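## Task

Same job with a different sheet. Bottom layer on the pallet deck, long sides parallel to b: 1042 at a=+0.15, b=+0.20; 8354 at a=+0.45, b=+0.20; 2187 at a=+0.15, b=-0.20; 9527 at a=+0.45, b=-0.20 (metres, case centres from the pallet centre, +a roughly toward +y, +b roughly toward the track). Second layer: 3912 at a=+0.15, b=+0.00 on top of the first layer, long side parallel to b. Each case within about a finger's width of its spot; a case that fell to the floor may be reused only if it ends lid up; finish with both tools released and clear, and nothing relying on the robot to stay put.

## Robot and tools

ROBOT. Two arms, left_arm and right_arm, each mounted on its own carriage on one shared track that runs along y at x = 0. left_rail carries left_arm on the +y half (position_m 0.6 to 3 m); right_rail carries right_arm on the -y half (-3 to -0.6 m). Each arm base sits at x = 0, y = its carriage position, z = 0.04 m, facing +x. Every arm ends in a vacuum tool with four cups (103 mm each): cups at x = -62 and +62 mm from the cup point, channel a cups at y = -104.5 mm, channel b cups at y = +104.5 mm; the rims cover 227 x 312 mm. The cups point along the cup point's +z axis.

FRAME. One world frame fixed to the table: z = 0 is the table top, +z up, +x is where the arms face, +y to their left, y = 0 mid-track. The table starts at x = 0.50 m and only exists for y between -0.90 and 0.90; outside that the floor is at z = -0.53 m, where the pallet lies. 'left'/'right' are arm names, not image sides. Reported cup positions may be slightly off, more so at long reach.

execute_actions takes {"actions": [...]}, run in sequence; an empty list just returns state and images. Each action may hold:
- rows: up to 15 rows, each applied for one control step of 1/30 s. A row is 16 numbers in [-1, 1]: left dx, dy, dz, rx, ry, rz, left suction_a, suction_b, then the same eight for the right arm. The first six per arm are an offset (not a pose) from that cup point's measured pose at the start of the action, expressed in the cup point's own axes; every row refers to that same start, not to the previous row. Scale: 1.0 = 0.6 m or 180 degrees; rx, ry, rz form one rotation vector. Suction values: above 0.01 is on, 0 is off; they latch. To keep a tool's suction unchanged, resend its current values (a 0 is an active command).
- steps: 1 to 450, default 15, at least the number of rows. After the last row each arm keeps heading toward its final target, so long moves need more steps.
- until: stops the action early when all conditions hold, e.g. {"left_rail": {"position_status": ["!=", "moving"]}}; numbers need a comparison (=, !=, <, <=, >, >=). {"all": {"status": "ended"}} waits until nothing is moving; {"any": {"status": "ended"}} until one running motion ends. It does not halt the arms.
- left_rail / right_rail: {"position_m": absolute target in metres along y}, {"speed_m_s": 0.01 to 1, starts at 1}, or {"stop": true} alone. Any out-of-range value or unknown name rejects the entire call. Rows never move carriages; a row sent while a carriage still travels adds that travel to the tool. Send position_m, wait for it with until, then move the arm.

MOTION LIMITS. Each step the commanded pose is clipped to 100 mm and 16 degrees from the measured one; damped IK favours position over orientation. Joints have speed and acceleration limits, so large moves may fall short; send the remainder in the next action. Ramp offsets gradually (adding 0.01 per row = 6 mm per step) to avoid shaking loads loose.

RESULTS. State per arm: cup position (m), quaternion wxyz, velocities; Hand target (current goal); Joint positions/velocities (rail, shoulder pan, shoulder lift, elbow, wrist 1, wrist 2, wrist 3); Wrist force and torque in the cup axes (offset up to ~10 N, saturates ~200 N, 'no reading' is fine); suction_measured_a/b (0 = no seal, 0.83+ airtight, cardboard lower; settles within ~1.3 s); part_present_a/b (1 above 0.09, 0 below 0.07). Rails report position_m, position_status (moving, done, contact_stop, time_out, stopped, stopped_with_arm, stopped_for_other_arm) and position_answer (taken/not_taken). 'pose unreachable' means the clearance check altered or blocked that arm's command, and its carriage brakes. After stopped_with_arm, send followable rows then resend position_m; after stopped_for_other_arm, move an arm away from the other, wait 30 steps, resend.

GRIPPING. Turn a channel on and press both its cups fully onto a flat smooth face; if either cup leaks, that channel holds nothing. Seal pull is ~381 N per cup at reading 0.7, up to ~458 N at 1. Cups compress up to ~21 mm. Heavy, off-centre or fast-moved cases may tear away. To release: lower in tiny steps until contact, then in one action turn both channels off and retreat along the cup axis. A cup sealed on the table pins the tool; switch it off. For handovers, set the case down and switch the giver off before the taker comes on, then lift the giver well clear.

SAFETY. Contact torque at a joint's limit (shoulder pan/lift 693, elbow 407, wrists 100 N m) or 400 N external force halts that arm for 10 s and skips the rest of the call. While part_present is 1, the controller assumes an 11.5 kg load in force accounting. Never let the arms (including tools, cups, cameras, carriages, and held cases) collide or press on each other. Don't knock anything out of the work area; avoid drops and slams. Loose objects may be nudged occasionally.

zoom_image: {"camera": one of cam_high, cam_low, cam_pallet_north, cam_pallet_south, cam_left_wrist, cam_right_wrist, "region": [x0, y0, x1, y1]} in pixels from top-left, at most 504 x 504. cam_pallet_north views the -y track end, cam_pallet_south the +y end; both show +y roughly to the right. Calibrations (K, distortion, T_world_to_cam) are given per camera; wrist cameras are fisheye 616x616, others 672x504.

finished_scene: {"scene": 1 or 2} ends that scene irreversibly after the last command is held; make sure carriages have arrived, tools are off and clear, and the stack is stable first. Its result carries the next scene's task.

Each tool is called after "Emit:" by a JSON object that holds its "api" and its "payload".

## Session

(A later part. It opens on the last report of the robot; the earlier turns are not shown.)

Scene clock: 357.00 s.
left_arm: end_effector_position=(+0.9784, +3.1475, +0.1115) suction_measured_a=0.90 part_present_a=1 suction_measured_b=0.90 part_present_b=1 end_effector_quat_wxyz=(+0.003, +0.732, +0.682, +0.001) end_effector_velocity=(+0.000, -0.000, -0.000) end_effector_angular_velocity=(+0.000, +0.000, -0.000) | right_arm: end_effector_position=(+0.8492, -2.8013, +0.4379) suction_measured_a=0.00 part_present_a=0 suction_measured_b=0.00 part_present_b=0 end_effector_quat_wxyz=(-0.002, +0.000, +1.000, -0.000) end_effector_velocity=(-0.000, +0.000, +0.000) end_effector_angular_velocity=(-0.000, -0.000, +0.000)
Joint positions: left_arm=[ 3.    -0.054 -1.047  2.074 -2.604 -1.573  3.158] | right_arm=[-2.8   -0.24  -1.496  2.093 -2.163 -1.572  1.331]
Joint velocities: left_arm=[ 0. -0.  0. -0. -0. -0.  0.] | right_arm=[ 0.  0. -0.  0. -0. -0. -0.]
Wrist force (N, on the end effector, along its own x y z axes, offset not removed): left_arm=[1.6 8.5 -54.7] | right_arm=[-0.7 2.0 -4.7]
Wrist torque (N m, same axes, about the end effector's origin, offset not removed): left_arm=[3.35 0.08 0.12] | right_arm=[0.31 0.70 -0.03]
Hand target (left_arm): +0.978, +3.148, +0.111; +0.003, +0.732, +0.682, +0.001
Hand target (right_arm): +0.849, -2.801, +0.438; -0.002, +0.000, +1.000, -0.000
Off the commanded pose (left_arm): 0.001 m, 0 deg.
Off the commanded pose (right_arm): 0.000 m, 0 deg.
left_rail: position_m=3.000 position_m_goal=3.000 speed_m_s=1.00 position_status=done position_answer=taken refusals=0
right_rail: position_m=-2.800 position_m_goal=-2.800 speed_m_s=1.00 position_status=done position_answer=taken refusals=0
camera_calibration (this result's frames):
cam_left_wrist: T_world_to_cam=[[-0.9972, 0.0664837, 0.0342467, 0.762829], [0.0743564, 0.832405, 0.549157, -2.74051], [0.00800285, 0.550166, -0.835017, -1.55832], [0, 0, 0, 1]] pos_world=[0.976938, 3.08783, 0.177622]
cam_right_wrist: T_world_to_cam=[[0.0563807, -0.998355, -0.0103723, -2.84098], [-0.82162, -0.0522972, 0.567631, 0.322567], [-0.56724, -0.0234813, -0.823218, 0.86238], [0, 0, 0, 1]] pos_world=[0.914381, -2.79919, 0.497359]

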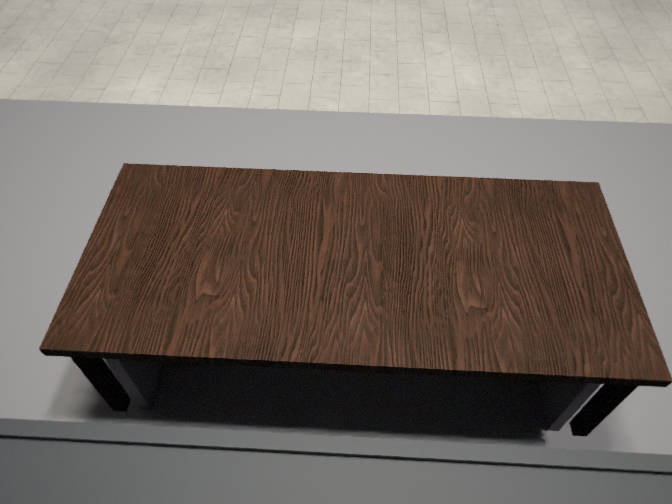

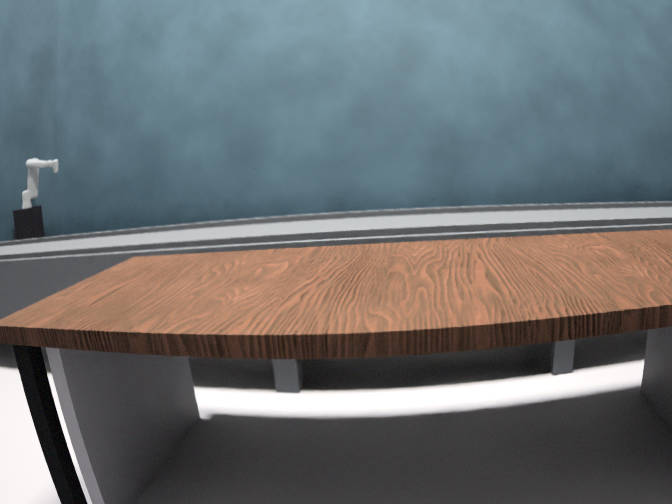

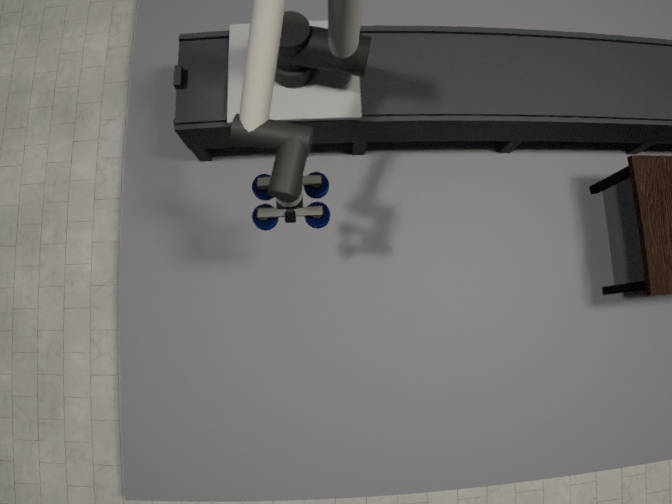

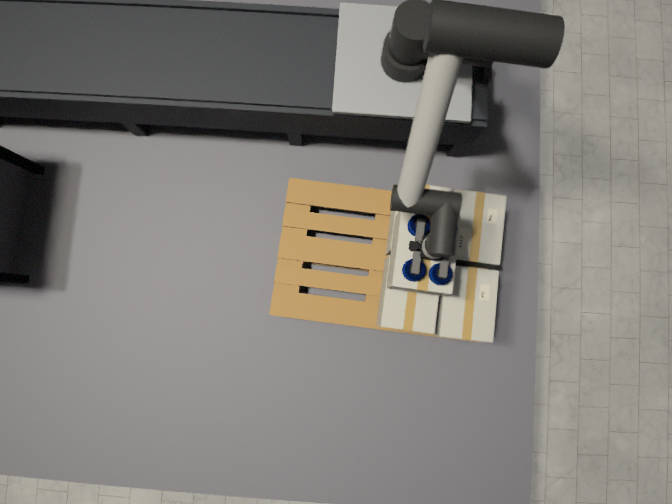

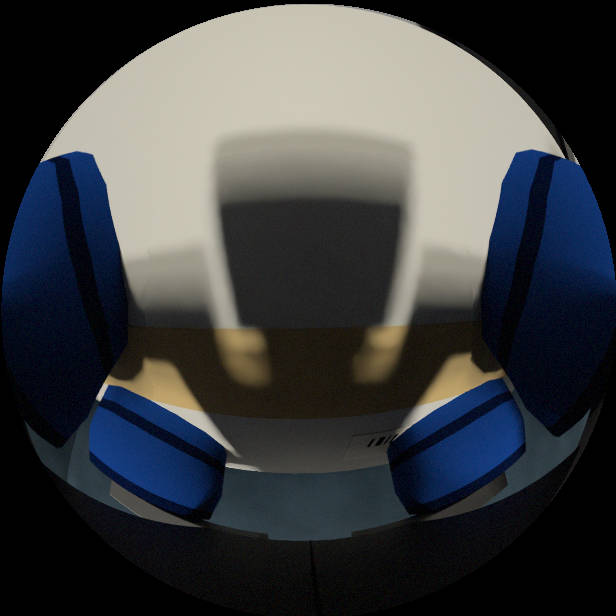

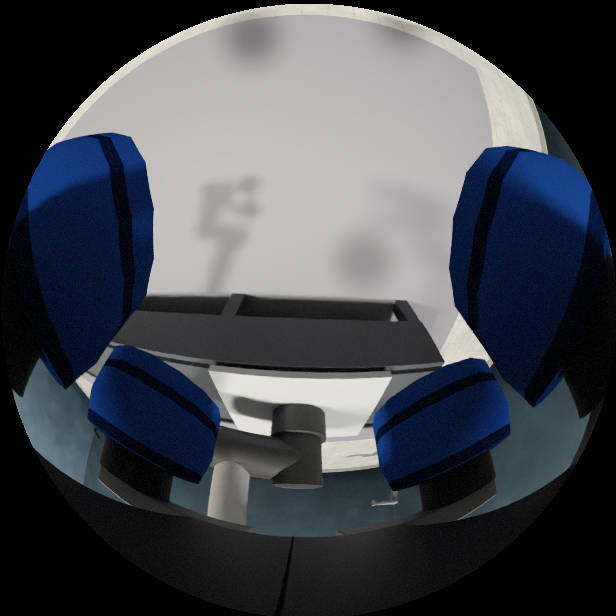

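Emit:
{"api": "execute_actions", "payload": {"actions": [{"rows":[[0.002,-0.005,0.01,0,0,0,1,1,0,0,0,0,0,0,0,0],[0.002,-0.005,0.02,0,0,0,1,1,0,0,0,0,0,0,0,0],[0.002,-0.005,0.03,0,0,0,1,1,0,0,0,0,0,0,0,0],[0.002,-0.005,0.04,0,0,0,1,1,0,0,0,0,0,0,0,0],[0.002,-0.005,0.047,0,0,0,1,1,0,0,0,0,0,0,0,0],[0.002,-0.005,0.053,0,0,0,1,1,0,0,0,0,0,0,0,0],[0.002,-0.005,0.057,0,0,0,1,1,0,0,0,0,0,0,0,0],[0.002,-0.005,0.0597,0,0,0,1,1,0,0,0,0,0,0,0,0]],"steps":17},{"rows":[[0,0,0,0,0,0,0,0,0,0,0,0,0,0,0,0],[0,0,0,0,0,0,0,0,0,0,0,0,0,0,0,0],[0,0,-0.004,0,0,0,0,0,0,0,0,0,0,0,0,0],[0,0,-0.009,0,0,0,0,0,0,0,0,0,0,0,0,0],[0,0,-0.015,0,0,0,0,0,0,0,0,0,0,0,0,0],[0,0,-0.021,0,0,0,0,0,0,0,0,0,0,0,0,0],[0,0,-0.028,0,0,0,0,0,0,0,0,0,0,0,0,0],[0,0,-0.036,0,0,0,0,0,0,0,0,0,0,0,0,0],[0,0,-0.05,0,0,0,0,0,0,0,0,0,0,0,0,0],[0,0,-0.07,0,0,0,0,0,0,0,0,0,0,0,0,0],[0,0,-0.1,0,0,0,0,0,0,0,0,0,0,0,0,0],[0,0,-0.15,0,0,0,0,0,0,0,0,0,0,0,0,0]],"steps":17},{"rows":[[-0.9,0,-0.3,0,0,0,0,0,0,0,0,0,0,0,0,0]],"steps":38}]}}

Emit:
{"api": "zoom_image", "payload": {"camera": "cam_pallet_south", "region": [340, 170, 520, 350]}}

Scene clock: 368.63 s.
left_arm: end_effector_position=(+0.9356, +2.6119, +0.3352) suction_measured_a=0.01 part_present_a=0 suction_measured_b=0.01 part_present_b=0 end_effector_quat_wxyz=(+0.003, +0.732, +0.682, +0.002) end_effector_velocity=(+0.001, -0.008, +0.002) end_effector_angular_velocity=(+0.001, +0.001, +0.001) | right_arm: end_effector_position=(+0.8492, -2.8013, +0.4379) suction_measured_a=0.00 part_present_a=0 suction_measured_b=0.00 part_present_b=0 end_effector_quat_wxyz=(-0.002, +0.000, +1.000, -0.000) end_effector_velocity=(-0.000, +0.000, +0.000) end_effector_angular_velocity=(-0.000, -0.000, +0.000)
Joint positions: left_arm=[ 3.    -0.594 -1.246  1.948 -2.279 -1.568  2.619] | right_arm=[-2.8   -0.24  -1.496  2.093 -2.163 -1.572  1.331]
Joint velocities: left_arm=[ 0.    -0.006  0.002 -0.007  0.007  0.    -0.008] | right_arm=[ 0. -0. -0. -0. -0.  0. -0.]
Wrist force (N, on the end effector, along its own x y z axes, offset not removed): left_arm=[-4.2 2.0 1.4] | right_arm=[2.0 -1.6 4.3]
Wrist torque (N m, same axes, about the end effector's origin, offset not removed): left_arm=[0.30 0.16 0.12] | right_arm=[0.10 0.33 -0.06]
Hand target (left_arm): +0.936, +2.611, +0.335; +0.003, +0.732, +0.682, +0.002
Hand target (right_arm): +0.849, -2.801, +0.438; -0.002, +0.000, +1.000, -0.000
Off the commanded pose (left_arm): 0.001 m, 0 deg.
Off the commanded pose (right_arm): 0.000 m, 0 deg.
left_rail: position_m=3.000 position_m_goal=3.000 speed_m_s=1.00 position_status=done position_answer=taken refusals=0
right_rail: position_m=-2.800 position_m_goal=-2.800 speed_m_s=1.00 position_status=done position_answer=taken refusals=0
camera_calibration (this result's frames):
cam_left_wrist: T_world_to_cam=[[-0.99724, 0.0664468, 0.0331208, 0.748611], [0.0736969, 0.831881, 0.550039, -2.41259], [0.00899572, 0.550962, -0.834482, -1.07968], [0, 0, 0, 1]] pos_world=[0.934058, 2.55211, 0.401254]
cam_right_wrist: T_world_to_cam=[[0.0563809, -0.998355, -0.0103724, -2.84098], [-0.82162, -0.0522974, 0.567631, 0.322566], [-0.56724, -0.0234814, -0.823218, 0.86238], [0, 0, 0, 1]] pos_world=[0.914381, -2.79919, 0.497359]

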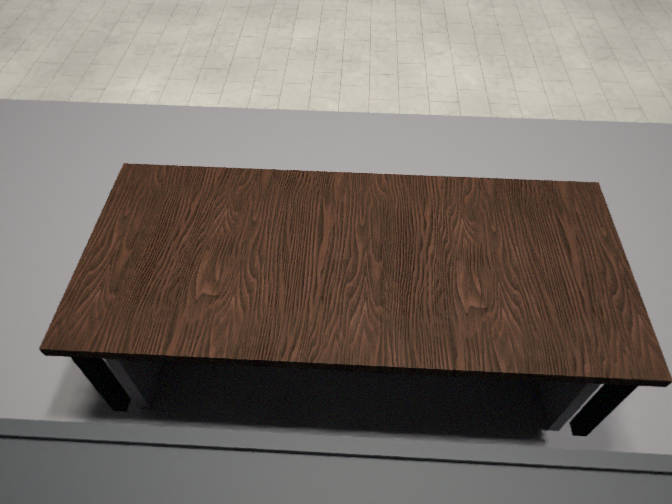

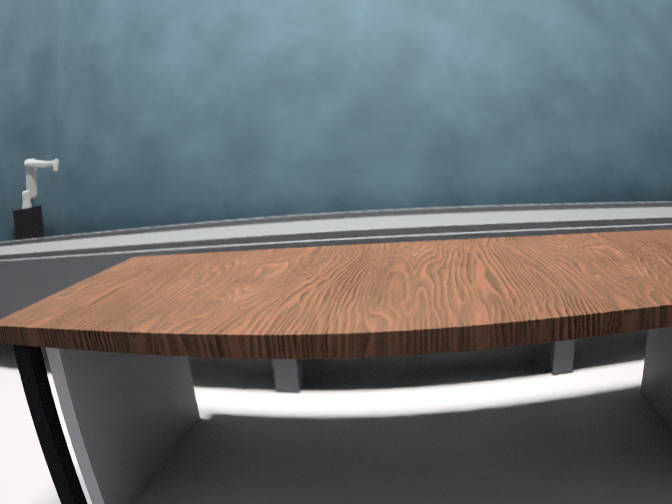

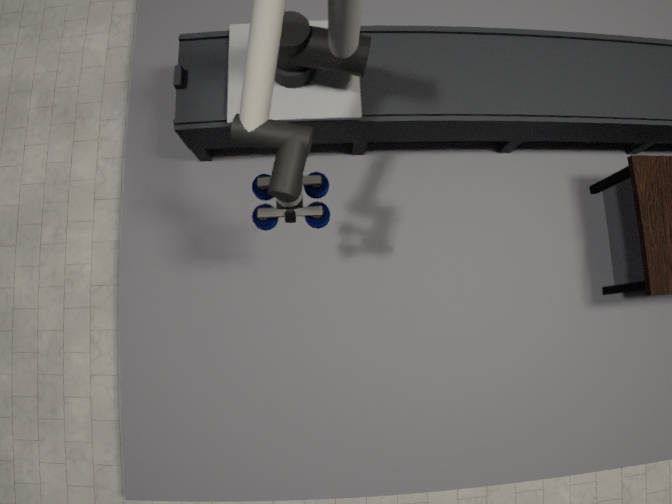

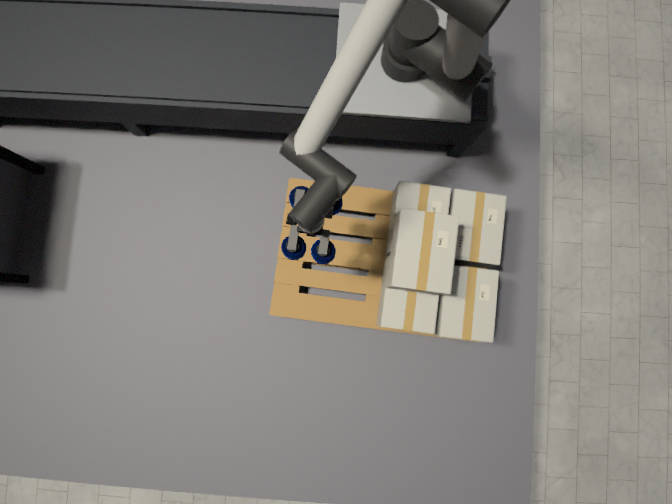

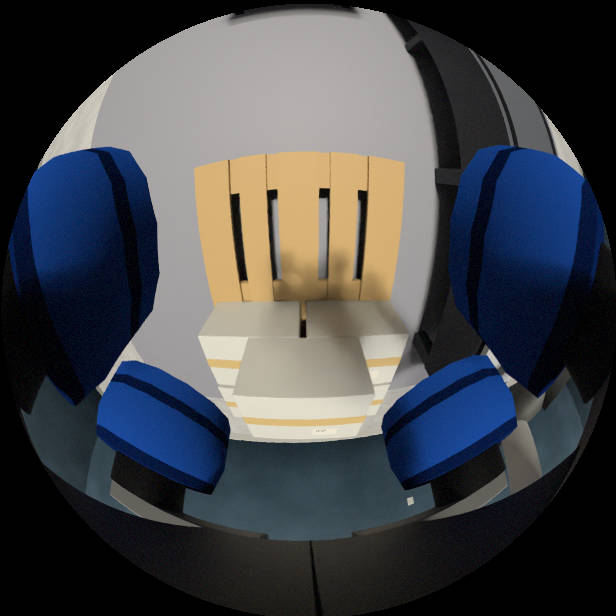

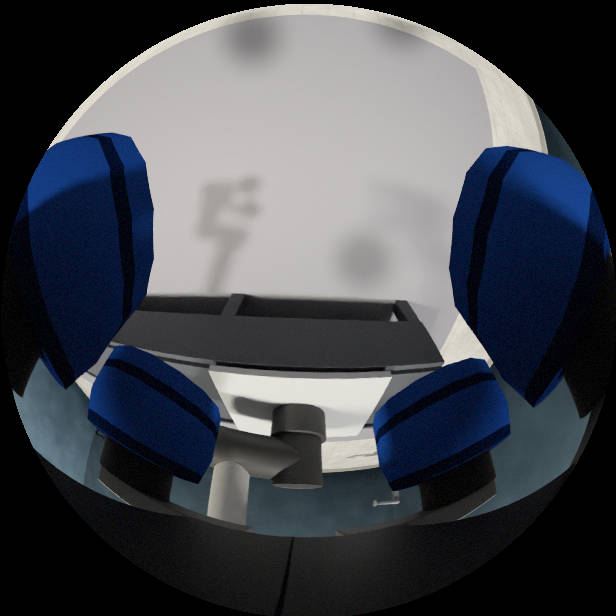

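Region (340, 170, 520, 350) of cam_pallet_south's 672x504 image, scaled by 2.800, with more detail than that image has.

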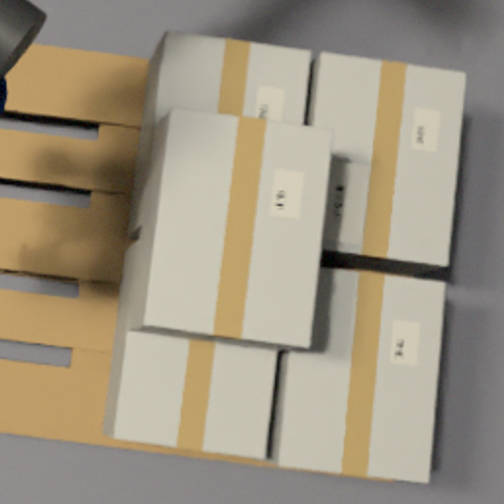

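Emit:
{"api": "finished_scene", "payload": {"scene": 2}}

The scene is finished: the task was done.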